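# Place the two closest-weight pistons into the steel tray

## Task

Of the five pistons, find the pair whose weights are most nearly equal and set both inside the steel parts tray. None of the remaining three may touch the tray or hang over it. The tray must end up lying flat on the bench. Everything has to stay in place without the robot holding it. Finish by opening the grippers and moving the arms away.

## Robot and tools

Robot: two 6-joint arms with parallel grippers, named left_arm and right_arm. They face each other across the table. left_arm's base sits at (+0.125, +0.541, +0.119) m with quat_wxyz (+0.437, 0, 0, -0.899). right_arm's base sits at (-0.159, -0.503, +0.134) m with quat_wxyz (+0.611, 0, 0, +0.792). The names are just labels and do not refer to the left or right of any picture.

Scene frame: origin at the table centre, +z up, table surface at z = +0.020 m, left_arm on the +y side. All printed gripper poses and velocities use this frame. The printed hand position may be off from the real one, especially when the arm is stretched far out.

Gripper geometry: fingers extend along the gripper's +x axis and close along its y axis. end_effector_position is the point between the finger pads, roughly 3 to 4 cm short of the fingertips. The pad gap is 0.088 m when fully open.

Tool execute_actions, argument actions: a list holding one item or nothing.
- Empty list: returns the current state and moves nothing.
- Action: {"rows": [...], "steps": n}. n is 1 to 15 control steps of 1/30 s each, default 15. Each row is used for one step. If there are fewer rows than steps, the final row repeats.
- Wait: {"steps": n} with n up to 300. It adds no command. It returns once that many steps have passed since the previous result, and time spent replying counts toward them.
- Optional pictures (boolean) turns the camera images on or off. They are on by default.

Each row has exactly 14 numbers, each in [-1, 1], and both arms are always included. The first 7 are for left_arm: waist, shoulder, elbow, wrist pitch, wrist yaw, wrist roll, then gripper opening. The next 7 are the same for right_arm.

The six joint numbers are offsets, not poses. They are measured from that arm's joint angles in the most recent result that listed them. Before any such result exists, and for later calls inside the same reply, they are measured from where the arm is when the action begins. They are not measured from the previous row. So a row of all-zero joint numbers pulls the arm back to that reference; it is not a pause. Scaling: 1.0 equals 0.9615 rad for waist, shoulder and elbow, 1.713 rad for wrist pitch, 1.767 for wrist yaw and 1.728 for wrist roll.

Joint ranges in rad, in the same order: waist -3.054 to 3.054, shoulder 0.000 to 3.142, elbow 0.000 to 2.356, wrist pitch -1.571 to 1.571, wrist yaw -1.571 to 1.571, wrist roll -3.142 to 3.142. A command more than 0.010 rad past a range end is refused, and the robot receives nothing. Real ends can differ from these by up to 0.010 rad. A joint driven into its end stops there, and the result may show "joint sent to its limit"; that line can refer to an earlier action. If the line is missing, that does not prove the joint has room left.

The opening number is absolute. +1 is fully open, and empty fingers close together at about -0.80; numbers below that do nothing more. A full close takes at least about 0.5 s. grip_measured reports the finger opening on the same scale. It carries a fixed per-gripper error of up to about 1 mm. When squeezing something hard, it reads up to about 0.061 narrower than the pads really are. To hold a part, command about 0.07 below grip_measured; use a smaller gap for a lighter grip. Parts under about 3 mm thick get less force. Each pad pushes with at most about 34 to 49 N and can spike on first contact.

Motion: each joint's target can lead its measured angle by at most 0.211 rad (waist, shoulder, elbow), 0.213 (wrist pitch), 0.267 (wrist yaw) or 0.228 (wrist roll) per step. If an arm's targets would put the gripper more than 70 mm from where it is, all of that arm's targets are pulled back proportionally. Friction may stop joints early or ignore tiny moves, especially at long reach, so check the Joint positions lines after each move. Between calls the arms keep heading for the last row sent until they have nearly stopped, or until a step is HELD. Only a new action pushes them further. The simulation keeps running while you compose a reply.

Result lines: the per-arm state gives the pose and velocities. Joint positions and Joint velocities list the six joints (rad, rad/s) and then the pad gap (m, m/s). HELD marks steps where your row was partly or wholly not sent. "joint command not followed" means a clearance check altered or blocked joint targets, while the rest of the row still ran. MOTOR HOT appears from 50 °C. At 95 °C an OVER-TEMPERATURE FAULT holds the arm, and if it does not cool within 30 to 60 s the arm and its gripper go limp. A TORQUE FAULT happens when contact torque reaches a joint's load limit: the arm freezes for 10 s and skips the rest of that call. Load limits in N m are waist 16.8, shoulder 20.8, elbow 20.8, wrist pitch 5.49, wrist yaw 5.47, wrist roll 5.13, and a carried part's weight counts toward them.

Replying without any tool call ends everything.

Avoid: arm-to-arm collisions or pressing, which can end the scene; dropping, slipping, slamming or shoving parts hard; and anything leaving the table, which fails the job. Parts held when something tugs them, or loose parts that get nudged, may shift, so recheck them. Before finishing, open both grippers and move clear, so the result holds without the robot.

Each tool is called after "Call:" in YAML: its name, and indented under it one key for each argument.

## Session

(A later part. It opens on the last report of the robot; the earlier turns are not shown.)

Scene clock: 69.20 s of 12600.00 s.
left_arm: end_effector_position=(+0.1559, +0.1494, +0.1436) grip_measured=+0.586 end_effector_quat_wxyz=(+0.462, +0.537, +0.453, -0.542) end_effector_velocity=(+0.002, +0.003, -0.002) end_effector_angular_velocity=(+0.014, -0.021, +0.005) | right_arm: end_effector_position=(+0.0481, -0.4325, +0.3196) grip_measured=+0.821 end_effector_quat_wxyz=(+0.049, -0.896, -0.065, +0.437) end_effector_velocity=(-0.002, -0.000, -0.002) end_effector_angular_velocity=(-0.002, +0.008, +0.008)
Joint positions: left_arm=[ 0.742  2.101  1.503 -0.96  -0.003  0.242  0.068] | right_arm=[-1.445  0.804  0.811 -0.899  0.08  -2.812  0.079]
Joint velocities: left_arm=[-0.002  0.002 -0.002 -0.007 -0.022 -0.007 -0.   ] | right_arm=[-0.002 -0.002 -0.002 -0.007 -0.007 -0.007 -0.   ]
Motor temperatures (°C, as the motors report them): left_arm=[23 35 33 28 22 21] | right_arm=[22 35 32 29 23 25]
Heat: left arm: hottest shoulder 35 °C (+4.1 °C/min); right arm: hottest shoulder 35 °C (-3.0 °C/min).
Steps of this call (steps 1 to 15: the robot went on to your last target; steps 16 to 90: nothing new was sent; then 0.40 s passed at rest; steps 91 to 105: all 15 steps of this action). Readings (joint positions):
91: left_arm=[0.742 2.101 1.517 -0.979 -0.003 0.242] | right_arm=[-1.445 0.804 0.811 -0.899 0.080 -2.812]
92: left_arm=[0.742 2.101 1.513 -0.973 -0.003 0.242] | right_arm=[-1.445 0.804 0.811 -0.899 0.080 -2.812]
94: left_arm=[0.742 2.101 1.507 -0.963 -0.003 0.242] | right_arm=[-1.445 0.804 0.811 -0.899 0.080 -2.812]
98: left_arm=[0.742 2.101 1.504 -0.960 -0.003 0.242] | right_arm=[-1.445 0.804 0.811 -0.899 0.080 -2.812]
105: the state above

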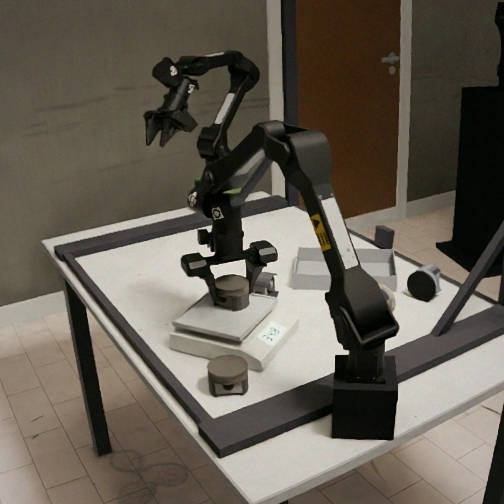

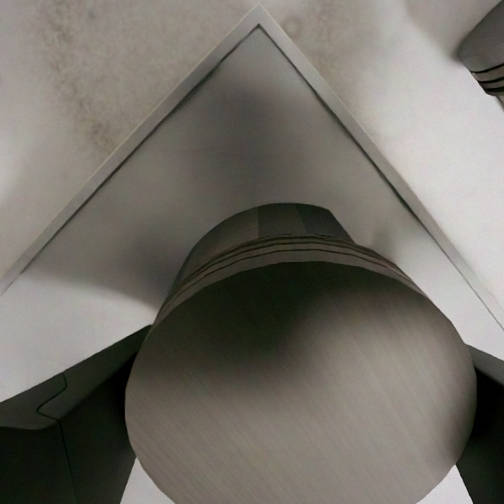

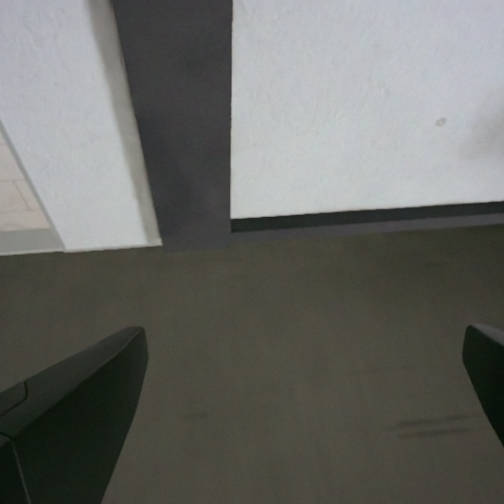

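Call:
execute_actions:
  actions:
    - {"rows":[[0,0,0,0,0,0,1,0,0,0,0,0,0,0.82]],"steps":10}
  pictures: false

Call:
execute_actions:
  actions:
    - {"rows":[[0,-0.006,0.017,-0.013,0,0,1,0,0,0,0,0,0,0.82],[0,-0.012,0.034,-0.026,0,0,1,0,0,0,0,0,0,0.82],[0,-0.018,0.051,-0.039,0,0,1,0,0,0,0,0,0,0.82],[0,-0.024,0.068,-0.052,0,0,1,0,0,0,0,0,0,0.82],[0,-0.03,0.085,-0.065,0,0,1,0,0,0,0,0,0,0.82],[0,-0.036,0.102,-0.078,0,0,1,0,0,0,0,0,0,0.82],[0,-0.042,0.119,-0.091,0,0,1,0,0,0,0,0,0,0.82],[0,-0.048,0.136,-0.104,0,0,1,0,0,0,0,0,0,0.82],[0,-0.054,0.153,-0.117,0,0,1,0,0,0,0,0,0,0.82],[0,-0.06,0.17,-0.13,0,0,1,0,0,0,0,0,0,0.82]],"steps":15}
  pictures: false

Call:
execute_actions:
  actions:
    - {"steps":75}

Call:
zoom_image:
  camera: "cam_high"
  region: [160, 230, 320, 380]

Scene clock: 80.43 s of 12600.00 s.
left_arm: end_effector_position=(+0.1559, +0.1493, +0.1436) grip_measured=+0.975 end_effector_quat_wxyz=(+0.462, +0.537, +0.453, -0.542) end_effector_velocity=(+0.000, -0.001, +0.000) end_effector_angular_velocity=(-0.007, -0.008, +0.020) | right_arm: end_effector_position=(+0.0481, -0.4325, +0.3196) grip_measured=+0.821 end_effector_quat_wxyz=(+0.049, -0.896, -0.065, +0.437) end_effector_velocity=(+0.001, +0.001, +0.000) end_effector_angular_velocity=(+0.004, -0.006, +0.008)
Joint positions: left_arm=[ 0.742  2.101  1.503 -0.959 -0.003  0.242  0.087] | right_arm=[-1.445  0.804  0.811 -0.899  0.08  -2.812  0.079]
Joint velocities: left_arm=[-0.002 -0.002 -0.002  0.007 -0.007 -0.022  0.006] | right_arm=[-0.002 -0.002 -0.002  0.007 -0.007 -0.007 -0.   ]
Motor temperatures (°C, as the motors report them): left_arm=[23 36 32 28 22 21] | right_arm=[22 35 32 29 23 25]
Heat: left arm: hottest shoulder 36 °C (+4.1 °C/min); right arm: hottest shoulder 35 °C (-2.0 °C/min).
Steps of this call (steps 1 to 15: the robot went on to your last target; steps 16 to 90: nothing new was sent; then 7.90 s passed at rest; steps 91 to 100: all 10 steps of this action). Readings (joint positions):
91: left_arm=[0.742 2.101 1.503 -0.959 -0.003 0.242] | right_arm=[-1.445 0.804 0.811 -0.899 0.080 -2.812]
92: left_arm=[0.742 2.101 1.503 -0.959 -0.003 0.242] | right_arm=[-1.445 0.804 0.811 -0.899 0.080 -2.812]
94: left_arm=[0.742 2.101 1.503 -0.959 -0.003 0.242] | right_arm=[-1.445 0.804 0.811 -0.899 0.080 -2.812]
98: left_arm=[0.742 2.101 1.503 -0.959 -0.003 0.242] | right_arm=[-1.445 0.804 0.811 -0.899 0.080 -2.812]
100: the state above

Scene clock: 80.93 s of 12600.00 s.
left_arm: end_effector_position=(+0.1559, +0.1489, +0.2016) grip_measured=+0.985 end_effector_quat_wxyz=(+0.461, +0.538, +0.453, -0.541) end_effector_velocity=(-0.000, +0.003, +0.034) end_effector_angular_velocity=(-0.018, +0.006, +0.010) | right_arm: end_effector_position=(+0.0481, -0.4325, +0.3196) grip_measured=+0.821 end_effector_quat_wxyz=(+0.049, -0.896, -0.065, +0.437) end_effector_velocity=(-0.000, +0.000, -0.000) end_effector_angular_velocity=(+0.004, -0.006, +0.008)
Joint positions: left_arm=[ 0.742  2.048  1.661 -1.172 -0.003  0.242  0.087] | right_arm=[-1.445  0.804  0.811 -0.899  0.08  -2.812  0.079]
Joint velocities: left_arm=[ 0.002 -0.046  0.066 -0.095  0.007 -0.007  0.   ] | right_arm=[-0.002 -0.007 -0.007  0.007 -0.007 -0.007 -0.   ]
Motor temperatures (°C, as the motors report them): left_arm=[23 36 32 28 22 21] | right_arm=[22 35 32 29 23 25]
Heat: left arm: hottest shoulder 36 °C (+4.0 °C/min); right arm: hottest shoulder 35 °C (-2.0 °C/min).
Steps of this call (steps 1 to 15: all 15 steps of this action). Readings (joint positions):
1: left_arm=[0.742 2.101 1.504 -0.962 -0.003 0.242] | right_arm=[-1.445 0.804 0.811 -0.899 0.080 -2.812]
2: left_arm=[0.742 2.101 1.509 -0.974 -0.003 0.242] | right_arm=[-1.445 0.804 0.811 -0.899 0.080 -2.812]
4: left_arm=[0.742 2.101 1.527 -1.008 -0.003 0.242] | right_arm=[-1.445 0.804 0.811 -0.899 0.080 -2.812]
8: left_arm=[0.742 2.089 1.587 -1.087 -0.003 0.242] | right_arm=[-1.445 0.804 0.811 -0.899 0.080 -2.812]
15: the state above

Scene clock: 83.43 s of 12600.00 s.
left_arm: end_effector_position=(+0.1558, +0.1503, +0.2022) grip_measured=+0.985 end_effector_quat_wxyz=(+0.459, +0.539, +0.455, -0.540) end_effector_velocity=(-0.002, +0.002, +0.000) end_effector_angular_velocity=(+0.007, +0.008, +0.005) | right_arm: end_effector_position=(+0.0481, -0.4325, +0.3196) grip_measured=+0.821 end_effector_quat_wxyz=(+0.049, -0.896, -0.065, +0.437) end_effector_velocity=(-0.004, -0.001, -0.004) end_effector_angular_velocity=(+0.002, +0.024, -0.004)
Joint positions: left_arm=[ 0.742  2.047  1.662 -1.18  -0.003  0.242  0.087] | right_arm=[-1.445  0.804  0.811 -0.899  0.08  -2.812  0.079]
Joint velocities: left_arm=[-0.002 -0.002 -0.002 -0.007  0.007 -0.007 -0.   ] | right_arm=[-0.002 -0.002 -0.002 -0.022 -0.007  0.007  0.   ]
Motor temperatures (°C, as the motors report them): left_arm=[23 36 32 28 22 21] | right_arm=[22 35 33 29 23 25]
Heat: left arm: hottest shoulder 36 °C (+4.0 °C/min); right arm: hottest shoulder 35 °C (-2.0 °C/min).
Steps of this call (steps 1 to 15: the robot went on to your last target; steps 16 to 75: nothing new was sent). Readings (joint positions):
1: left_arm=[0.742 2.047 1.662 -1.174 -0.003 0.242] | right_arm=[-1.445 0.804 0.811 -0.899 0.080 -2.812]
2: left_arm=[0.742 2.047 1.662 -1.176 -0.003 0.242] | right_arm=[-1.445 0.804 0.811 -0.899 0.080 -2.812]
4: left_arm=[0.742 2.047 1.662 -1.179 -0.003 0.242] | right_arm=[-1.445 0.804 0.811 -0.899 0.080 -2.812]
8: left_arm=[0.742 2.047 1.662 -1.179 -0.003 0.242] | right_arm=[-1.445 0.804 0.811 -0.899 0.080 -2.812]
75: the state above
All arms were judged still, so your last target was given up. Only a new action makes them travel on or press farther. Fingers that are still opening or closing keep moving.

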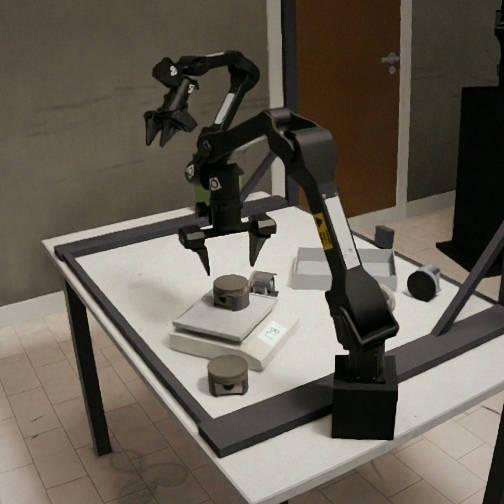

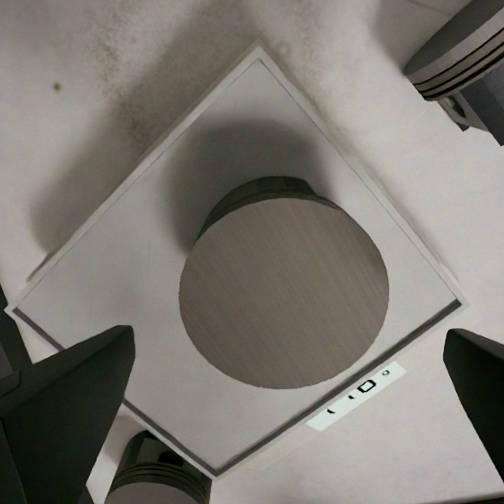

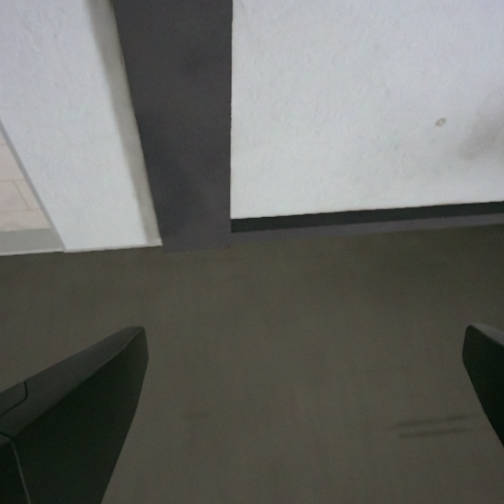

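Region (160, 230, 320, 380) of cam_high's 504x504 image, scaled by 3.150, with more detail than that image has; it fills the top 472 rows of this view, and the rest is white.

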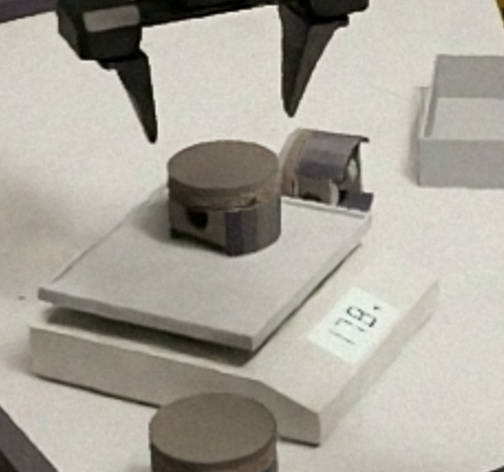

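Call:
execute_actions:
  actions:
    - {"rows":[[0.03,-0.035,-0.035,0.005,0,-0.01,1,0,0,0,0,0,0,0.82],[0.07,-0.075,-0.08,0.012,0,-0.02,1,0,0,0,0,0,0,0.82],[0.115,-0.115,-0.135,0.019,0,-0.03,1,0,0,0,0,0,0,0.82],[0.16,-0.155,-0.19,0.027,0,-0.04,1,0,0,0,0,0,0,0.82],[0.205,-0.195,-0.245,0.034,0,-0.05,1,0,0,0,0,0,0,0.82],[0.25,-0.235,-0.30,0.042,0,-0.06,1,0,0,0,0,0,0,0.82],[0.295,-0.275,-0.355,0.05,0,-0.07,1,0,0,0,0,0,0,0.82],[0.34,-0.315,-0.41,0.057,0,-0.08,1,0,0,0,0,0,0,0.82],[0.385,-0.355,-0.465,0.065,0,-0.09,1,0,0,0,0,0,0,0.82],[0.43,-0.395,-0.52,0.072,0,-0.1,1,0,0,0,0,0,0,0.82],[0.475,-0.435,-0.575,0.08,0,-0.115,1,0,0,0,0,0,0,0.82],[0.515,-0.47,-0.625,0.087,0,-0.125,1,0,0,0,0,0,0,0.82],[0.545,-0.495,-0.66,0.092,0,-0.135,1,0,0,0,0,0,0,0.82],[0.567,-0.511,-0.686,0.095,0,-0.14,1,0,0,0,0,0,0,0.82]],"steps":15}
  pictures: false

Call:
execute_actions:
  actions:
    - {"steps":12}
  pictures: false

Call:
execute_actions:
  actions:
    - {"rows":[[0,0.012,-0.016,0.016,0,0,1,0,0,0,0,0,0,0.82],[0,0.024,-0.033,0.031,0,0,1,0,0,0,0,0,0,0.82],[0,0.035,-0.049,0.047,0,0,1,0,0,0,0,0,0,0.82],[0,0.047,-0.066,0.063,0,0,1,0,0,0,0,0,0,0.82],[0,0.058,-0.082,0.079,0,0,1,0,0,0,0,0,0,0.82],[0,0.07,-0.098,0.094,0,0,1,0,0,0,0,0,0,0.82],[0,0.082,-0.115,0.11,0,0,1,0,0,0,0,0,0,0.82],[0,0.093,-0.131,0.126,0,0,1,0,0,0,0,0,0,0.82],[0,0.105,-0.148,0.141,0,0,1,0,0,0,0,0,0,0.82],[0,0.116,-0.164,0.157,0,0,1,0,0,0,0,0,0,0.82]],"steps":15}
  pictures: false

Call:
execute_actions:
  actions:
    - {"steps":10}

Scene clock: 97.20 s of 12600.00 s.
left_arm: end_effector_position=(+0.2756, +0.3180, +0.1952) grip_measured=+0.985 end_effector_quat_wxyz=(+0.621, +0.342, +0.619, -0.338) end_effector_velocity=(+0.030, +0.285, -0.063) end_effector_angular_velocity=(+0.232, +0.111, +0.947) | right_arm: end_effector_position=(+0.0481, -0.4325, +0.3196) grip_measured=+0.821 end_effector_quat_wxyz=(+0.049, -0.896, -0.065, +0.437) end_effector_velocity=(-0.001, +0.000, +0.000) end_effector_angular_velocity=(-0.000, +0.003, +0.008)
Joint positions: left_arm=[ 1.255  1.6    1.067 -1.039 -0.006  0.023  0.087] | right_arm=[-1.445  0.804  0.811 -0.899  0.08  -2.812  0.079]
Joint velocities: left_arm=[ 0.662 -0.545 -0.823  0.022 -0.037 -0.286 -0.   ] | right_arm=[-0.002 -0.002  0.002 -0.007 -0.007 -0.007 -0.   ]
Motor temperatures (°C, as the motors report them): left_arm=[23 37 33 27 22 21] | right_arm=[22 35 33 29 23 25]
Heat: left arm: hottest shoulder 37 °C (+5.0 °C/min); right arm: hottest shoulder 35 °C (-1.0 °C/min).
Steps of this call (steps 1 to 90: nothing new was sent; then 10.27 s passed at rest; steps 91 to 105: all 15 steps of this action). Readings (joint positions):
91: left_arm=[0.743 2.045 1.659 -1.178 -0.002 0.240] | right_arm=[-1.445 0.804 0.811 -0.899 0.080 -2.812]
92: left_arm=[0.750 2.034 1.644 -1.169 -0.001 0.232] | right_arm=[-1.445 0.804 0.811 -0.899 0.080 -2.812]
94: left_arm=[0.789 1.990 1.580 -1.153 0.002 0.207] | right_arm=[-1.445 0.804 0.811 -0.899 0.080 -2.812]
98: left_arm=[0.967 1.845 1.394 -1.108 -0.001 0.143] | right_arm=[-1.445 0.804 0.811 -0.899 0.080 -2.812]
105: the state above

Scene clock: 97.60 s of 12600.00 s.
left_arm: end_effector_position=(+0.2757, +0.3308, +0.1904) grip_measured=+0.985 end_effector_quat_wxyz=(+0.628, +0.327, +0.628, -0.323) end_effector_velocity=(+0.001, +0.005, -0.001) end_effector_angular_velocity=(+0.031, -0.023, -0.000) | right_arm: end_effector_position=(+0.0481, -0.4325, +0.3196) grip_measured=+0.821 end_effector_quat_wxyz=(+0.049, -0.896, -0.065, +0.437) end_effector_velocity=(+0.001, +0.001, -0.000) end_effector_angular_velocity=(+0.002, -0.001, +0.008)
Joint positions: left_arm=[ 1.284  1.567  1.014 -1.019 -0.005  0.002  0.087] | right_arm=[-1.445  0.804  0.811 -0.899  0.08  -2.812  0.079]
Joint velocities: left_arm=[-0.007 -0.002 -0.007 -0.007 -0.037 -0.007 -0.   ] | right_arm=[-0.002  0.002 -0.002  0.007 -0.007 -0.007 -0.   ]
Motor temperatures (°C, as the motors report them): left_arm=[23 37 33 27 22 21] | right_arm=[22 35 33 29 23 25]
Heat: left arm: hottest shoulder 37 °C (+5.1 °C/min); right arm: hottest shoulder 35 °C (-1.0 °C/min).
Steps of this call (steps 1 to 12: the robot went on to your last target). Readings (joint positions):
1: left_arm=[1.272 1.586 1.046 -1.035 -0.006 0.016] | right_arm=[-1.445 0.804 0.811 -0.899 0.080 -2.812]
2: left_arm=[1.281 1.579 1.032 -1.029 -0.006 0.011] | right_arm=[-1.445 0.804 0.811 -0.899 0.080 -2.812]
4: left_arm=[1.284 1.573 1.020 -1.023 -0.006 0.006] | right_arm=[-1.445 0.804 0.811 -0.899 0.080 -2.812]
8: left_arm=[1.284 1.568 1.015 -1.020 -0.005 0.003] | right_arm=[-1.445 0.804 0.811 -0.899 0.080 -2.812]
12: the state above

Scene clock: 98.10 s of 12600.00 s.
left_arm: end_effector_position=(+0.2770, +0.3290, +0.1327) grip_measured=+0.985 end_effector_quat_wxyz=(+0.631, +0.325, +0.625, -0.325) end_effector_velocity=(+0.011, -0.014, -0.006) end_effector_angular_velocity=(-0.073, -0.061, +0.005) | right_arm: end_effector_position=(+0.0481, -0.4325, +0.3196) grip_measured=+0.821 end_effector_quat_wxyz=(+0.049, -0.896, -0.065, +0.437) end_effector_velocity=(-0.002, -0.000, -0.002) end_effector_angular_velocity=(-0.002, +0.008, +0.008)
Joint positions: left_arm=[ 1.284  1.667  0.866 -0.762 -0.005  0.002  0.087] | right_arm=[-1.445  0.804  0.811 -0.899  0.08  -2.812  0.079]
Joint velocities: left_arm=[-0.002  0.002 -0.027  0.125 -0.007 -0.007 -0.   ] | right_arm=[-0.002 -0.002 -0.002 -0.007 -0.007 -0.007 -0.   ]
Motor temperatures (°C, as the motors report them): left_arm=[23 37 33 27 22 21] | right_arm=[22 35 33 29 23 25]
Heat: left arm: hottest shoulder 37 °C (+5.0 °C/min); right arm: hottest shoulder 35 °C (-1.0 °C/min).
Steps of this call (steps 1 to 15: all 15 steps of this action). Readings (joint positions):
1: left_arm=[1.284 1.567 1.012 -1.015 -0.005 0.002] | right_arm=[-1.445 0.804 0.811 -0.899 0.080 -2.812]
2: left_arm=[1.284 1.567 1.008 -1.001 -0.005 0.002] | right_arm=[-1.445 0.804 0.811 -0.899 0.080 -2.812]
4: left_arm=[1.284 1.574 0.991 -0.960 -0.005 0.002] | right_arm=[-1.445 0.804 0.811 -0.899 0.080 -2.812]
8: left_arm=[1.284 1.618 0.934 -0.863 -0.005 0.002] | right_arm=[-1.445 0.804 0.811 -0.899 0.080 -2.812]
15: the state above

Scene clock: 98.43 s of 12600.00 s.
left_arm: end_effector_position=(+0.2781, +0.3274, +0.1327) grip_measured=+0.985 end_effector_quat_wxyz=(+0.634, +0.324, +0.622, -0.326) end_effector_velocity=(-0.001, +0.002, +0.000) end_effector_angular_velocity=(+0.010, -0.002, +0.005) | right_arm: end_effector_position=(+0.0481, -0.4325, +0.3196) grip_measured=+0.821 end_effector_quat_wxyz=(+0.049, -0.896, -0.065, +0.437) end_effector_velocity=(+0.001, +0.001, +0.002) end_effector_angular_velocity=(-0.004, -0.013, +0.019)
Joint positions: left_arm=[ 1.284  1.667  0.866 -0.752 -0.005  0.002  0.087] | right_arm=[-1.445  0.804  0.811 -0.899  0.08  -2.812  0.079]
Joint velocities: left_arm=[-0.002 -0.002 -0.002 -0.007 -0.007 -0.007  0.   ] | right_arm=[-0.002 -0.002  0.002  0.007 -0.007 -0.022 -0.   ]
Motor temperatures (°C, as the motors report them): left_arm=[23 37 33 27 22 21] | right_arm=[22 35 33 29 23 25]
Heat: left arm: hottest shoulder 37 °C (+5.0 °C/min); right arm: hottest shoulder 35 °C (-1.0 °C/min).
Steps of this call (steps 1 to 10: the robot went on to your last target). Readings (joint positions):
1: left_arm=[1.284 1.667 0.866 -0.758 -0.005 0.002] | right_arm=[-1.445 0.804 0.811 -0.899 0.080 -2.812]
2: left_arm=[1.284 1.667 0.866 -0.755 -0.005 0.002] | right_arm=[-1.445 0.804 0.811 -0.899 0.080 -2.812]
4: left_arm=[1.284 1.667 0.866 -0.754 -0.005 0.002] | right_arm=[-1.445 0.804 0.811 -0.899 0.080 -2.812]
8: left_arm=[1.284 1.667 0.866 -0.752 -0.005 0.002] | right_arm=[-1.445 0.804 0.811 -0.899 0.080 -2.812]
10: the state above

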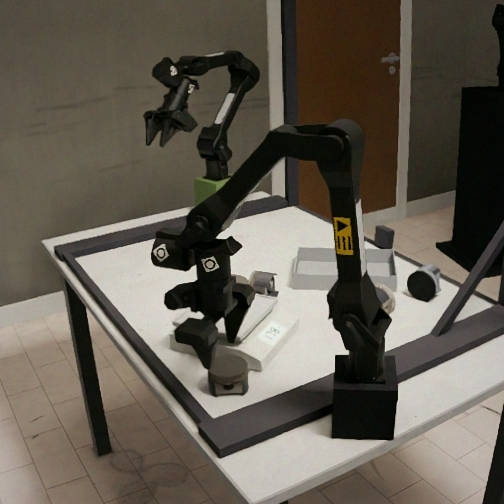

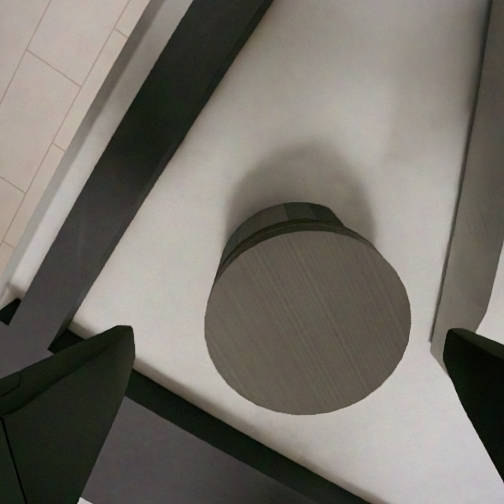

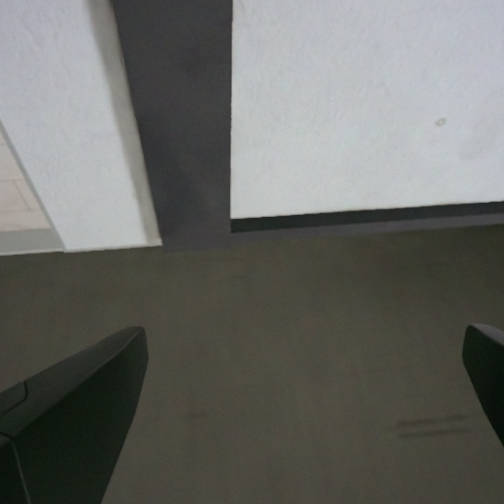

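Call:
execute_actions:
  actions:
    - {"rows":[[-0.005,0,-0.003,0,0,0.06,1,0,0,0,0,0,0,0.82],[-0.01,0,-0.006,0,0,0.12,1,0,0,0,0,0,0,0.82],[-0.015,0,-0.01,0,0,0.18,1,0,0,0,0,0,0,0.82],[-0.02,0,-0.014,0,0,0.24,1,0,0,0,0,0,0,0.82],[-0.025,0,-0.018,0,0,0.3,1,0,0,0,0,0,0,0.82],[-0.03,0,-0.022,0,0,0.36,1,0,0,0,0,0,0,0.82],[-0.034,0,-0.026,0,0,0.42,1,0,0,0,0,0,0,0.82],[-0.034,0,-0.03,0,0,0.48,1,0,0,0,0,0,0,0.82],[-0.034,0,-0.03,0,0,0.54,1,0,0,0,0,0,0,0.82],[-0.034,0,-0.03,0,0,0.58,1,0,0,0,0,0,0,0.82]],"steps":15}

Scene clock: 106.53 s of 12600.00 s.
left_arm: end_effector_position=(+0.2680, +0.3286, +0.1287) grip_measured=+0.985 end_effector_quat_wxyz=(+0.406, +0.580, +0.407, -0.577) end_effector_velocity=(-0.004, +0.006, -0.001) end_effector_angular_velocity=(+0.029, +0.012, -0.874) | right_arm: end_effector_position=(+0.0481, -0.4325, +0.3196) grip_measured=+0.821 end_effector_quat_wxyz=(+0.049, -0.896, -0.065, +0.437) end_effector_velocity=(-0.002, +0.002, -0.002) end_effector_angular_velocity=(-0.000, +0.010, +0.028)
Joint positions: left_arm=[ 1.254  1.667  0.847 -0.752 -0.005  0.934  0.087] | right_arm=[-1.445  0.804  0.811 -0.899  0.08  -2.812  0.079]
Joint velocities: left_arm=[-0.002 -0.002 -0.007 -0.022 -0.007  0.872 -0.   ] | right_arm=[-0.002 -0.002 -0.002 -0.007 -0.022 -0.022  0.   ]
Motor temperatures (°C, as the motors report them): left_arm=[23 36 33 27 22 21] | right_arm=[22 35 33 29 23 25]
Heat: left arm: hottest shoulder 36 °C (+2.0 °C/min); right arm: hottest shoulder 35 °C (-1.0 °C/min).
Steps of this call (steps 1 to 15: the robot went on to your last target; steps 16 to 90: nothing new was sent; then 4.60 s passed at rest; steps 91 to 105: all 15 steps of this action). Readings (joint positions):
91: left_arm=[1.284 1.667 0.866 -0.752 -0.005 0.024] | right_arm=[-1.445 0.804 0.811 -0.899 0.080 -2.812]
92: left_arm=[1.283 1.667 0.866 -0.752 -0.005 0.077] | right_arm=[-1.445 0.804 0.811 -0.899 0.080 -2.812]
94: left_arm=[1.278 1.667 0.865 -0.752 -0.005 0.217] | right_arm=[-1.445 0.804 0.811 -0.899 0.080 -2.812]
98: left_arm=[1.260 1.667 0.855 -0.752 -0.005 0.497] | right_arm=[-1.445 0.804 0.811 -0.899 0.080 -2.812]
105: the state above

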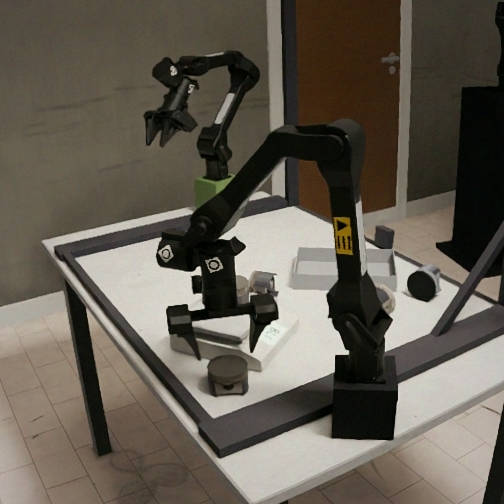

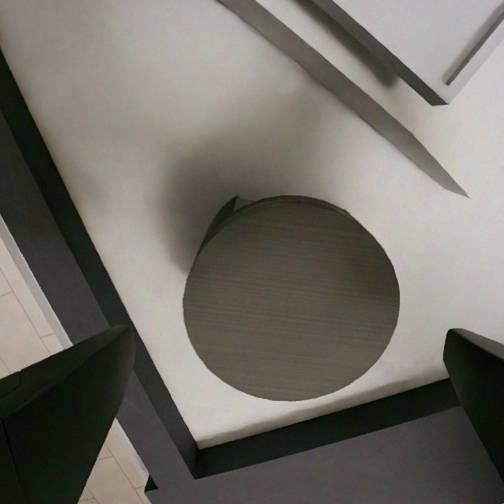

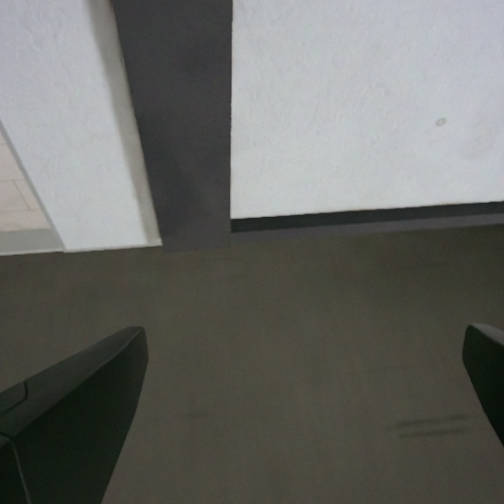

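Call:
execute_actions:
  actions:
    - {"rows":[[-0.01,0.014,-0.009,0.012,0,0.04,1,0,0,0,0,0,0,0.82],[-0.022,0.028,-0.018,0.024,0,0.04,1,0,0,0,0,0,0,0.82],[-0.022,0.042,-0.028,0.036,0,0.04,1,0,0,0,0,0,0,0.82],[-0.022,0.056,-0.037,0.048,0,0.04,1,0,0,0,0,0,0,0.82],[-0.022,0.07,-0.046,0.06,0,0.04,1,0,0,0,0,0,0,0.82],[-0.022,0.084,-0.056,0.073,0,0.04,1,0,0,0,0,0,0,0.82],[-0.022,0.098,-0.065,0.085,0,0.04,1,0,0,0,0,0,0,0.82],[-0.022,0.112,-0.074,0.097,0,0.04,1,0,0,0,0,0,0,0.82],[-0.022,0.126,-0.084,0.109,0,0.04,1,0,0,0,0,0,0,0.82],[-0.022,0.14,-0.093,0.122,0,0.04,1,0,0,0,0,0,0,0.82]],"steps":15}
  pictures: false

Call:
execute_actions:
  actions:
    - {"steps":8}

Call:
execute_actions:
  actions:
    - {"rows":[[0,0,0,0,0,0,0.9,0,0,0,0,0,0,0.82],[0,0,0,0,0,0,0.8,0,0,0,0,0,0,0.82],[0,0,0,0,0,0,0.72,0,0,0,0,0,0,0.82],[0,0,0,0,0,0,0.66,0,0,0,0,0,0,0.82],[0,0,0,0,0,0,0.62,0,0,0,0,0,0,0.82],[0,0,0,0,0,0,0.58,0,0,0,0,0,0,0.82],[0,0,0,0,0,0,0.54,0,0,0,0,0,0,0.82],[0,0,0,0,0,0,0.5,0,0,0,0,0,0,0.82]],"steps":15}
  pictures: false

Scene clock: 115.90 s of 12600.00 s.
left_arm: end_effector_position=(+0.2636, +0.3272, +0.0840) grip_measured=+0.985 end_effector_quat_wxyz=(+0.380, +0.597, +0.383, -0.594) end_effector_velocity=(+0.009, -0.014, -0.006) end_effector_angular_velocity=(-0.064, -0.050, +0.005) | right_arm: end_effector_position=(+0.0481, -0.4325, +0.3196) grip_measured=+0.821 end_effector_quat_wxyz=(+0.049, -0.896, -0.065, +0.437) end_effector_velocity=(-0.005, +0.001, -0.004) end_effector_angular_velocity=(+0.003, +0.026, +0.017)
Joint positions: left_arm=[ 1.237  1.788  0.765 -0.553 -0.005  1.002  0.087] | right_arm=[-1.445  0.804  0.811 -0.899  0.08  -2.812  0.079]
Joint velocities: left_arm=[-0.002  0.017 -0.012  0.11  -0.007 -0.007  0.   ] | right_arm=[-0.002 -0.002 -0.002 -0.022 -0.022 -0.007 -0.   ]
Motor temperatures (°C, as the motors report them): left_arm=[23 35 32 27 22 21] | right_arm=[22 35 33 29 23 25]
Heat: left arm: hottest shoulder 35 °C (+1.0 °C/min); right arm: hottest shoulder 35 °C (-1.0 °C/min).
Steps of this call (steps 1 to 30: the robot went on to your last target; steps 31 to 100: nothing new was sent; then 5.53 s passed at rest; steps 101 to 115: all 15 steps of this action). Readings (joint positions):
101: left_arm=[1.254 1.667 0.846 -0.751 -0.005 1.002] | right_arm=[-1.445 0.804 0.811 -0.899 0.080 -2.812]
102: left_arm=[1.251 1.668 0.845 -0.741 -0.005 1.002] | right_arm=[-1.445 0.804 0.811 -0.899 0.080 -2.812]
104: left_arm=[1.243 1.680 0.838 -0.707 -0.005 1.002] | right_arm=[-1.445 0.804 0.811 -0.899 0.080 -2.812]
108: left_arm=[1.237 1.731 0.806 -0.633 -0.005 1.002] | right_arm=[-1.445 0.804 0.811 -0.899 0.080 -2.812]
115: the state above

Scene clock: 116.17 s of 12600.00 s.
left_arm: end_effector_position=(+0.2644, +0.3259, +0.0839) grip_measured=+0.985 end_effector_quat_wxyz=(+0.382, +0.597, +0.381, -0.594) end_effector_velocity=(+0.003, -0.003, +0.000) end_effector_angular_velocity=(-0.015, -0.018, +0.005) | right_arm: end_effector_position=(+0.0481, -0.4325, +0.3196) grip_measured=+0.821 end_effector_quat_wxyz=(+0.049, -0.896, -0.065, +0.437) end_effector_velocity=(-0.005, +0.002, -0.005) end_effector_angular_velocity=(+0.001, +0.030, +0.022)
Joint positions: left_arm=[ 1.237  1.788  0.765 -0.546 -0.005  1.002  0.087] | right_arm=[-1.445  0.804  0.811 -0.899  0.08  -2.812  0.079]
Joint velocities: left_arm=[-0.002 -0.002 -0.002  0.022 -0.007 -0.007 -0.   ] | right_arm=[ 0.002  0.002 -0.002 -0.022 -0.022 -0.007 -0.   ]
Motor temperatures (°C, as the motors report them): left_arm=[23 35 32 27 22 21] | right_arm=[22 35 33 29 23 25]
Heat: left arm: hottest shoulder 35 °C (+1.0 °C/min); right arm: hottest shoulder 35 °C (-1.0 °C/min).
Steps of this call (steps 1 to 8: the robot went on to your last target). Readings (joint positions):
1: left_arm=[1.237 1.788 0.765 -0.550 -0.005 1.002] | right_arm=[-1.445 0.804 0.811 -0.899 0.080 -2.812]
2: left_arm=[1.237 1.788 0.765 -0.548 -0.005 1.002] | right_arm=[-1.445 0.804 0.811 -0.899 0.080 -2.812]
4: left_arm=[1.237 1.788 0.765 -0.546 -0.005 1.002] | right_arm=[-1.445 0.804 0.811 -0.899 0.080 -2.812]
8: the state above

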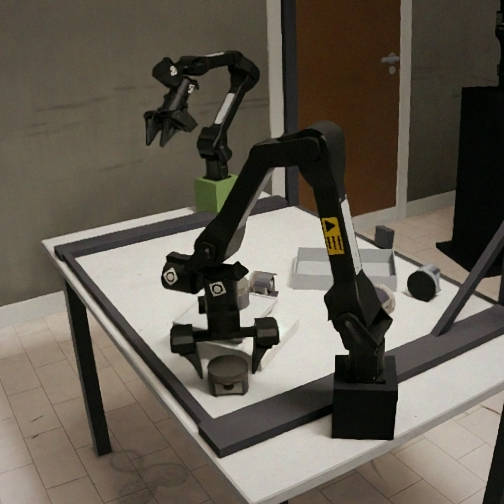

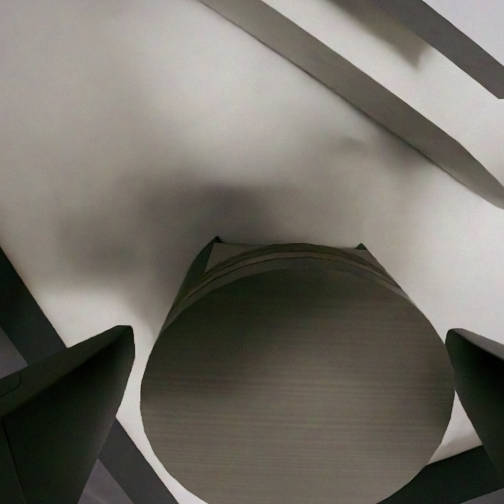

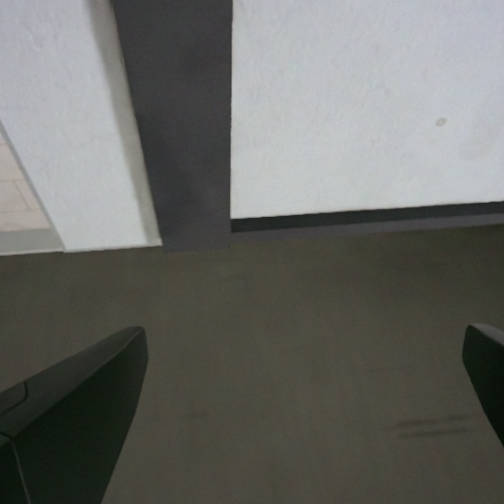

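Scene clock: 116.67 s of 12600.00 s.
left_arm: end_effector_position=(+0.2643, +0.3260, +0.0839) grip_measured=+0.605 end_effector_quat_wxyz=(+0.382, +0.597, +0.381, -0.594) end_effector_velocity=(-0.004, +0.004, +0.000) end_effector_angular_velocity=(+0.014, +0.018, +0.005) | right_arm: end_effector_position=(+0.0481, -0.4325, +0.3196) grip_measured=+0.821 end_effector_quat_wxyz=(+0.049, -0.896, -0.065, +0.437) end_effector_velocity=(-0.002, -0.000, -0.002) end_effector_angular_velocity=(-0.002, +0.008, +0.008)
Joint positions: left_arm=[ 1.237  1.788  0.765 -0.546 -0.005  1.002  0.069] | right_arm=[-1.445  0.804  0.811 -0.899  0.08  -2.812  0.079]
Joint velocities: left_arm=[-0.002 -0.002 -0.002 -0.022  0.007 -0.007 -0.   ] | right_arm=[-0.002 -0.002 -0.002 -0.007 -0.007 -0.007 -0.   ]
Motor temperatures (°C, as the motors report them): left_arm=[23 35 32 27 22 21] | right_arm=[22 35 33 29 23 25]
Heat: left arm: hottest shoulder 35 °C (+1.0 °C/min); right arm: hottest shoulder 35 °C (-1.0 °C/min).
Steps of this call (steps 1 to 15: all 15 steps of this action). Readings (joint positions):
1: left_arm=[1.237 1.788 0.765 -0.546 -0.005 1.002] | right_arm=[-1.445 0.804 0.811 -0.899 0.080 -2.812]
2: left_arm=[1.237 1.788 0.765 -0.546 -0.005 1.002] | right_arm=[-1.445 0.804 0.811 -0.899 0.080 -2.812]
4: left_arm=[1.237 1.788 0.765 -0.546 -0.005 1.002] | right_arm=[-1.445 0.804 0.811 -0.899 0.080 -2.812]
8: left_arm=[1.237 1.788 0.765 -0.546 -0.005 1.002] | right_arm=[-1.445 0.804 0.811 -0.899 0.080 -2.812]
15: the state above

Call:
execute_actions:
  actions:
    - {"rows":[[0,-0.03,0.02,-0.024,0,0,0.5,0,0,0,0,0,0,0.82],[0,-0.058,0.04,-0.048,0,0,0.5,0,0,0,0,0,0,0.82],[0,-0.085,0.06,-0.072,0,0,0.5,0,0,0,0,0,0,0.82],[0,-0.11,0.08,-0.096,0,0,0.5,0,0,0,0,0,0,0.82],[0,-0.135,0.1,-0.12,0,0,0.5,0,0,0,0,0,0,0.82],[0,-0.16,0.13,-0.151,0,0,0.5,0,0,0,0,0,0,0.82],[0,-0.184,0.16,-0.182,0,0,0.5,0,0,0,0,0,0,0.82],[0,-0.208,0.19,-0.213,0,0,0.5,0,0,0,0,0,0,0.82],[0,-0.23,0.222,-0.244,0,0,0.5,0,0,0,0,0,0,0.82],[0,-0.25,0.255,-0.275,0,0,0.5,0,0,0,0,0,0,0.82],[0,-0.262,0.29,-0.3,0,0,0.5,0,0,0,0,0,0,0.82],[0,-0.272,0.33,-0.33,0,0,0.5,0,0,0,0,0,0,0.82],[0,-0.282,0.37,-0.357,0,0,0.5,0,0,0,0,0,0,0.82],[0,-0.29,0.405,-0.382,0,0,0.5,0,0,0,0,0,0,0.82]],"steps":15}
  pictures: false

Call:
execute_actions:
  actions:
    - {"steps":12}
  pictures: false

Call:
execute_actions:
  actions:
    - {"rows":[[-0.025,0.025,0.035,-0.003,0,-0.02,0.5,0,0,0,0,0,0,0.82],[-0.06,0.06,0.08,-0.008,0,-0.05,0.5,0,0,0,0,0,0,0.82],[-0.1,0.103,0.133,-0.013,0,-0.085,0.5,0,0,0,0,0,0,0.82],[-0.14,0.146,0.186,-0.018,0,-0.12,0.5,0,0,0,0,0,0,0.82],[-0.18,0.19,0.24,-0.023,0,-0.155,0.5,0,0,0,0,0,0,0.82],[-0.22,0.233,0.293,-0.028,0,-0.19,0.5,0,0,0,0,0,0,0.82],[-0.26,0.276,0.346,-0.034,0,-0.225,0.5,0,0,0,0,0,0,0.82],[-0.3,0.32,0.4,-0.039,0,-0.26,0.5,0,0,0,0,0,0,0.82],[-0.34,0.363,0.453,-0.044,0,-0.295,0.5,0,0,0,0,0,0,0.82],[-0.38,0.406,0.506,-0.05,0,-0.33,0.5,0,0,0,0,0,0,0.82],[-0.42,0.45,0.56,-0.055,0,-0.365,0.5,0,0,0,0,0,0,0.82],[-0.46,0.49,0.61,-0.06,0,-0.4,0.5,0,0,0,0,0,0,0.82],[-0.49,0.52,0.645,-0.063,0,-0.425,0.5,0,0,0,0,0,0,0.82],[-0.512,0.545,0.668,-0.066,0,-0.44,0.5,0,0,0,0,0,0,0.82]],"steps":15}
  pictures: false

Call:
execute_actions:
  actions:
    - {"steps":15}

Scene clock: 127.47 s of 12600.00 s.
left_arm: end_effector_position=(+0.2655, +0.3242, +0.2178) grip_measured=+0.605 end_effector_quat_wxyz=(+0.382, +0.597, +0.382, -0.594) end_effector_velocity=(+0.028, -0.042, +0.265) end_effector_angular_velocity=(-0.310, -0.208, -0.010) | right_arm: end_effector_position=(+0.0481, -0.4325, +0.3196) grip_measured=+0.821 end_effector_quat_wxyz=(+0.049, -0.896, -0.065, +0.437) end_effector_velocity=(-0.003, -0.003, -0.004) end_effector_angular_velocity=(-0.011, +0.024, -0.013)
Joint positions: left_arm=[ 1.237  1.537  1.096 -1.13  -0.005  1.002  0.069] | right_arm=[-1.445  0.804  0.811 -0.899  0.08  -2.812  0.079]
Joint velocities: left_arm=[-0.002 -0.325  0.759 -0.711 -0.007  0.007 -0.   ] | right_arm=[-0.002  0.002 -0.002 -0.022  0.007  0.007  0.   ]
Motor temperatures (°C, as the motors report them): left_arm=[23 34 32 27 22 21] | right_arm=[22 35 34 29 23 25]
Heat: left arm: hottest shoulder 34 °C (-1.0 °C/min); right arm: hottest shoulder 35 °C (-1.0 °C/min).
Steps of this call (steps 1 to 15: the robot went on to your last target; steps 16 to 90: nothing new was sent; then 7.30 s passed at rest; steps 91 to 105: all 15 steps of this action). Readings (joint positions):
91: left_arm=[1.237 1.786 0.767 -0.551 -0.005 1.002] | right_arm=[-1.445 0.804 0.811 -0.899 0.080 -2.812]
92: left_arm=[1.237 1.781 0.773 -0.571 -0.005 1.002] | right_arm=[-1.445 0.804 0.811 -0.899 0.080 -2.812]
94: left_arm=[1.237 1.754 0.791 -0.640 -0.005 1.002] | right_arm=[-1.445 0.804 0.811 -0.899 0.080 -2.812]
98: left_arm=[1.237 1.662 0.874 -0.801 -0.005 1.002] | right_arm=[-1.445 0.804 0.811 -0.899 0.080 -2.812]
105: the state above

Scene clock: 127.87 s of 12600.00 s.
left_arm: end_effector_position=(+0.2643, +0.3260, +0.2352) grip_measured=+0.605 end_effector_quat_wxyz=(+0.383, +0.597, +0.380, -0.594) end_effector_velocity=(-0.004, +0.008, -0.000) end_effector_angular_velocity=(+0.035, +0.014, +0.020) | right_arm: end_effector_position=(+0.0481, -0.4325, +0.3196) grip_measured=+0.821 end_effector_quat_wxyz=(+0.049, -0.896, -0.065, +0.437) end_effector_velocity=(-0.002, +0.001, +0.000) end_effector_angular_velocity=(-0.000, +0.003, +0.013)
Joint positions: left_arm=[ 1.237  1.514  1.145 -1.198 -0.005  1.002  0.069] | right_arm=[-1.445  0.804  0.811 -0.899  0.08  -2.812  0.079]
Joint velocities: left_arm=[-0.002 -0.002 -0.002 -0.037 -0.007 -0.022 -0.   ] | right_arm=[ 0.002 -0.002  0.002 -0.007 -0.007 -0.007 -0.   ]
Motor temperatures (°C, as the motors report them): left_arm=[23 34 32 27 22 21] | right_arm=[22 35 34 29 23 25]
Heat: left arm: hottest shoulder 34 °C (-1.0 °C/min); right arm: hottest shoulder 35 °C (-1.0 °C/min).
Steps of this call (steps 1 to 12: the robot went on to your last target). Readings (joint positions):
1: left_arm=[1.237 1.527 1.117 -1.151 -0.005 1.002] | right_arm=[-1.445 0.804 0.811 -0.899 0.080 -2.812]
2: left_arm=[1.237 1.519 1.131 -1.164 -0.005 1.002] | right_arm=[-1.445 0.804 0.811 -0.899 0.080 -2.812]
4: left_arm=[1.237 1.514 1.144 -1.183 -0.005 1.002] | right_arm=[-1.445 0.804 0.811 -0.899 0.080 -2.812]
8: left_arm=[1.237 1.514 1.144 -1.196 -0.005 1.002] | right_arm=[-1.445 0.804 0.811 -0.899 0.080 -2.812]
12: the state above

Scene clock: 128.37 s of 12600.00 s.
left_arm: end_effector_position=(+0.1723, +0.1601, +0.2427) grip_measured=+0.605 end_effector_quat_wxyz=(+0.460, +0.541, +0.441, -0.549) end_effector_velocity=(-0.323, -0.208, -0.064) end_effector_angular_velocity=(-0.029, +0.145, -0.028) | right_arm: end_effector_position=(+0.0481, -0.4325, +0.3196) grip_measured=+0.821 end_effector_quat_wxyz=(+0.049, -0.896, -0.065, +0.437) end_effector_velocity=(-0.002, +0.002, -0.002) end_effector_angular_velocity=(+0.009, +0.012, +0.017)
Joint positions: left_arm=[ 0.787  1.981  1.727 -1.288 -0.004  0.311  0.069] | right_arm=[-1.445  0.804  0.811 -0.899  0.08  -2.812  0.079]
Joint velocities: left_arm=[-0.852  0.681  0.711 -0.022  0.125 -0.828 -0.   ] | right_arm=[-0.002 -0.002 -0.002 -0.007 -0.022 -0.007 -0.   ]
Motor temperatures (°C, as the motors report them): left_arm=[23 34 32 27 22 21] | right_arm=[22 35 34 29 23 25]
Heat: left arm: hottest shoulder 34 °C (-1.0 °C/min); right arm: hottest shoulder 35 °C (+0.0 °C/min).
Steps of this call (steps 1 to 15: all 15 steps of this action). Readings (joint positions):
1: left_arm=[1.235 1.516 1.147 -1.200 -0.006 0.996] | right_arm=[-1.445 0.804 0.811 -0.899 0.080 -2.812]
2: left_arm=[1.227 1.525 1.159 -1.209 -0.007 0.974] | right_arm=[-1.445 0.804 0.811 -0.899 0.080 -2.812]
4: left_arm=[1.185 1.571 1.218 -1.221 -0.009 0.897] | right_arm=[-1.445 0.804 0.811 -0.899 0.080 -2.812]
8: left_arm=[1.045 1.721 1.410 -1.241 -0.009 0.683] | right_arm=[-1.445 0.804 0.811 -0.899 0.080 -2.812]
15: the state above

Scene clock: 128.87 s of 12600.00 s.
left_arm: end_effector_position=(+0.1563, +0.1515, +0.2385) grip_measured=+0.605 end_effector_quat_wxyz=(+0.461, +0.538, +0.453, -0.541) end_effector_velocity=(+0.000, -0.004, +0.000) end_effector_angular_velocity=(-0.021, -0.009, +0.005) | right_arm: end_effector_position=(+0.0481, -0.4325, +0.3196) grip_measured=+0.821 end_effector_quat_wxyz=(+0.049, -0.896, -0.065, +0.437) end_effector_velocity=(-0.001, -0.001, -0.002) end_effector_angular_velocity=(-0.011, +0.005, +0.014)
Joint positions: left_arm=[ 0.743  2.026  1.775 -1.308 -0.003  0.245  0.069] | right_arm=[-1.445  0.804  0.811 -0.899  0.08  -2.812  0.079]
Joint velocities: left_arm=[-0.002 -0.002 -0.002  0.022 -0.007 -0.007 -0.   ] | right_arm=[-0.007 -0.002 -0.002 -0.007 -0.007 -0.022  0.   ]
Motor temperatures (°C, as the motors report them): left_arm=[23 34 32 27 22 21] | right_arm=[22 35 34 29 23 25]
Heat: left arm: hottest shoulder 34 °C (-1.0 °C/min); right arm: hottest shoulder 35 °C (+0.0 °C/min).
Steps of this call (steps 1 to 15: the robot went on to your last target). Readings (joint positions):
1: left_arm=[0.762 2.000 1.745 -1.292 -0.001 0.289] | right_arm=[-1.445 0.804 0.811 -0.899 0.080 -2.812]
2: left_arm=[0.745 2.012 1.754 -1.299 0.001 0.275] | right_arm=[-1.445 0.804 0.811 -0.899 0.080 -2.812]
4: left_arm=[0.732 2.023 1.761 -1.307 0.001 0.258] | right_arm=[-1.445 0.804 0.811 -0.899 0.080 -2.812]
8: left_arm=[0.740 2.026 1.771 -1.307 -0.003 0.247] | right_arm=[-1.445 0.804 0.811 -0.899 0.080 -2.812]
15: the state above

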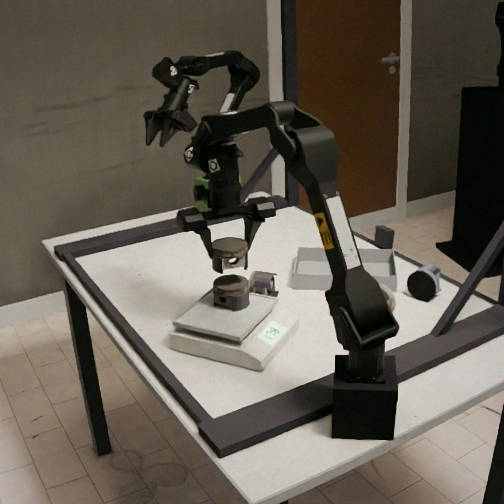

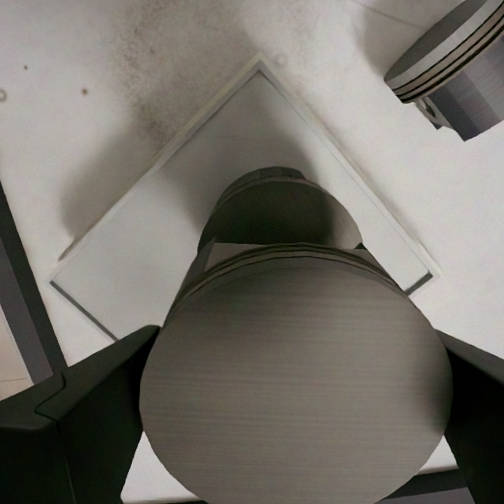

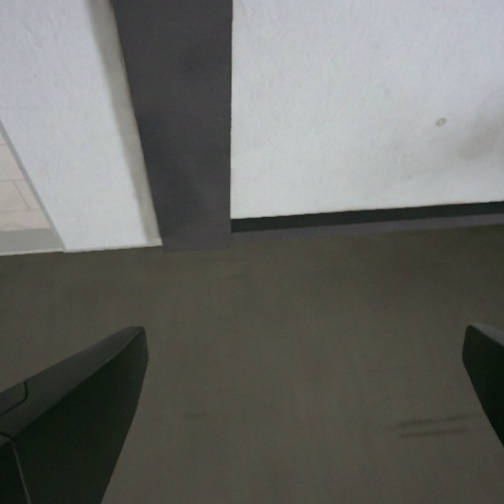

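Lower to z≈.213.

Call:
execute_actions:
  actions:
    - {"rows":[[0,0.004,-0.011,0.006,0,0,0.5,0,0,0,0,0,0,0.82],[0,0.008,-0.022,0.013,0,0,0.5,0,0,0,0,0,0,0.82],[0,0.012,-0.033,0.02,0,0,0.5,0,0,0,0,0,0,0.82],[0,0.015,-0.044,0.026,0,0,0.5,0,0,0,0,0,0,0.82],[0,0.018,-0.055,0.033,0,0,0.5,0,0,0,0,0,0,0.82],[0,0.021,-0.066,0.039,0,0,0.5,0,0,0,0,0,0,0.82],[0,0.024,-0.077,0.046,0,0,0.5,0,0,0,0,0,0,0.82],[0,0.027,-0.088,0.052,0,0,0.5,0,0,0,0,0,0,0.82]],"steps":15}
  pictures: false

Call:
execute_actions:
  actions:
    - {"rows":[[0,0,-0.012,0.006,0,0,0.5,0,0,0,0,0,0,0.82],[0,0,-0.028,0.015,0,0,0.5,0,0,0,0,0,0,0.82]],"steps":15}

Call:
zoom_image:
  camera: "cam_high"
  region: [160, 230, 320, 380]

Scene clock: 135.97 s of 12600.00 s.
left_arm: end_effector_position=(+0.1563, +0.1508, +0.2128) grip_measured=+0.605 end_effector_quat_wxyz=(+0.458, +0.540, +0.455, -0.539) end_effector_velocity=(+0.005, -0.004, +0.002) end_effector_angular_velocity=(-0.024, -0.039, +0.005) | right_arm: end_effector_position=(+0.0481, -0.4325, +0.3196) grip_measured=+0.821 end_effector_quat_wxyz=(+0.049, -0.896, -0.065, +0.437) end_effector_velocity=(-0.001, +0.000, -0.001) end_effector_angular_velocity=(-0.002, +0.008, +0.008)
Joint positions: left_arm=[ 0.743  2.042  1.697 -1.223 -0.003  0.244  0.069] | right_arm=[-1.445  0.804  0.811 -0.899  0.08  -2.812  0.079]
Joint velocities: left_arm=[-0.002 -0.007 -0.002  0.022 -0.037 -0.007 -0.   ] | right_arm=[-0.002  0.002  0.002 -0.007 -0.007 -0.007 -0.   ]
Motor temperatures (°C, as the motors report them): left_arm=[23 34 33 27 22 21] | right_arm=[22 35 34 29 23 25]
Heat: left arm: hottest shoulder 34 °C (-2.0 °C/min); right arm: hottest shoulder 35 °C (+0.0 °C/min).
Steps of this call (steps 1 to 15: the robot went on to your last target; steps 16 to 90: nothing new was sent; then 3.60 s passed at rest; steps 91 to 105: all 15 steps of this action). Readings (joint positions):
91: left_arm=[0.743 2.026 1.775 -1.308 -0.003 0.244] | right_arm=[-1.445 0.804 0.811 -0.899 0.080 -2.812]
92: left_arm=[0.743 2.026 1.773 -1.304 -0.003 0.244] | right_arm=[-1.445 0.804 0.811 -0.899 0.080 -2.812]
94: left_arm=[0.743 2.026 1.762 -1.284 -0.003 0.244] | right_arm=[-1.445 0.804 0.811 -0.899 0.080 -2.812]
98: left_arm=[0.743 2.030 1.723 -1.245 -0.003 0.244] | right_arm=[-1.445 0.804 0.811 -0.899 0.080 -2.812]
105: the state above

Scene clock: 136.47 s of 12600.00 s.
left_arm: end_effector_position=(+0.1563, +0.1505, +0.2078) grip_measured=+0.605 end_effector_quat_wxyz=(+0.459, +0.539, +0.454, -0.540) end_effector_velocity=(-0.004, +0.004, +0.003) end_effector_angular_velocity=(+0.012, +0.008, -0.000) | right_arm: end_effector_position=(+0.0481, -0.4325, +0.3196) grip_measured=+0.821 end_effector_quat_wxyz=(+0.049, -0.896, -0.065, +0.437) end_effector_velocity=(-0.006, -0.002, -0.004) end_effector_angular_velocity=(-0.002, +0.033, -0.004)
Joint positions: left_arm=[ 0.743  2.042  1.677 -1.199 -0.003  0.244  0.069] | right_arm=[-1.445  0.804  0.811 -0.899  0.08  -2.812  0.079]
Joint velocities: left_arm=[-0.007 -0.007  0.002 -0.022  0.007 -0.007 -0.   ] | right_arm=[-0.002 -0.002  0.002 -0.037 -0.007  0.007 -0.   ]
Motor temperatures (°C, as the motors report them): left_arm=[23 34 33 27 22 21] | right_arm=[22 35 34 29 23 25]
Heat: left arm: hottest shoulder 34 °C (-2.0 °C/min); right arm: hottest shoulder 35 °C (+0.0 °C/min).
Steps of this call (steps 1 to 15: all 15 steps of this action). Readings (joint positions):
1: left_arm=[0.743 2.042 1.697 -1.221 -0.003 0.244] | right_arm=[-1.445 0.804 0.811 -0.899 0.080 -2.812]
2: left_arm=[0.743 2.042 1.694 -1.214 -0.003 0.244] | right_arm=[-1.445 0.804 0.811 -0.899 0.080 -2.812]
4: left_arm=[0.743 2.042 1.687 -1.204 -0.003 0.244] | right_arm=[-1.445 0.804 0.811 -0.899 0.080 -2.812]
8: left_arm=[0.743 2.042 1.678 -1.202 -0.003 0.244] | right_arm=[-1.445 0.804 0.811 -0.899 0.080 -2.812]
15: the state above

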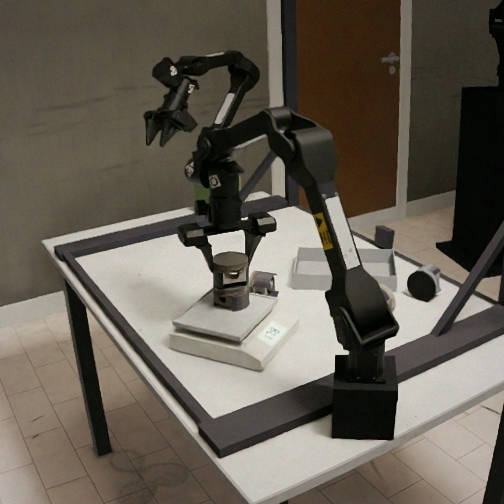

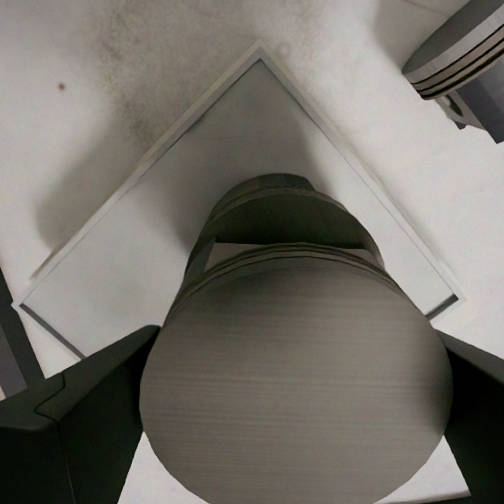

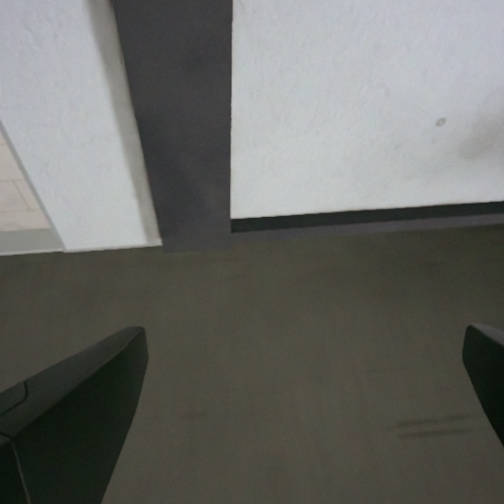

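Region (160, 230, 320, 380) of cam_high's 504x504 image, scaled by 3.150, with more detail than that image has; it fills the top 472 rows of this view, and the rest is white.

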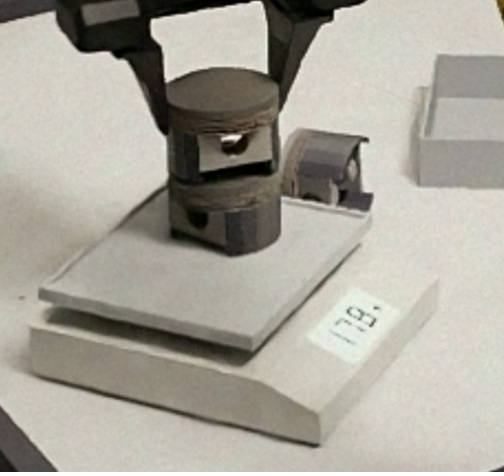

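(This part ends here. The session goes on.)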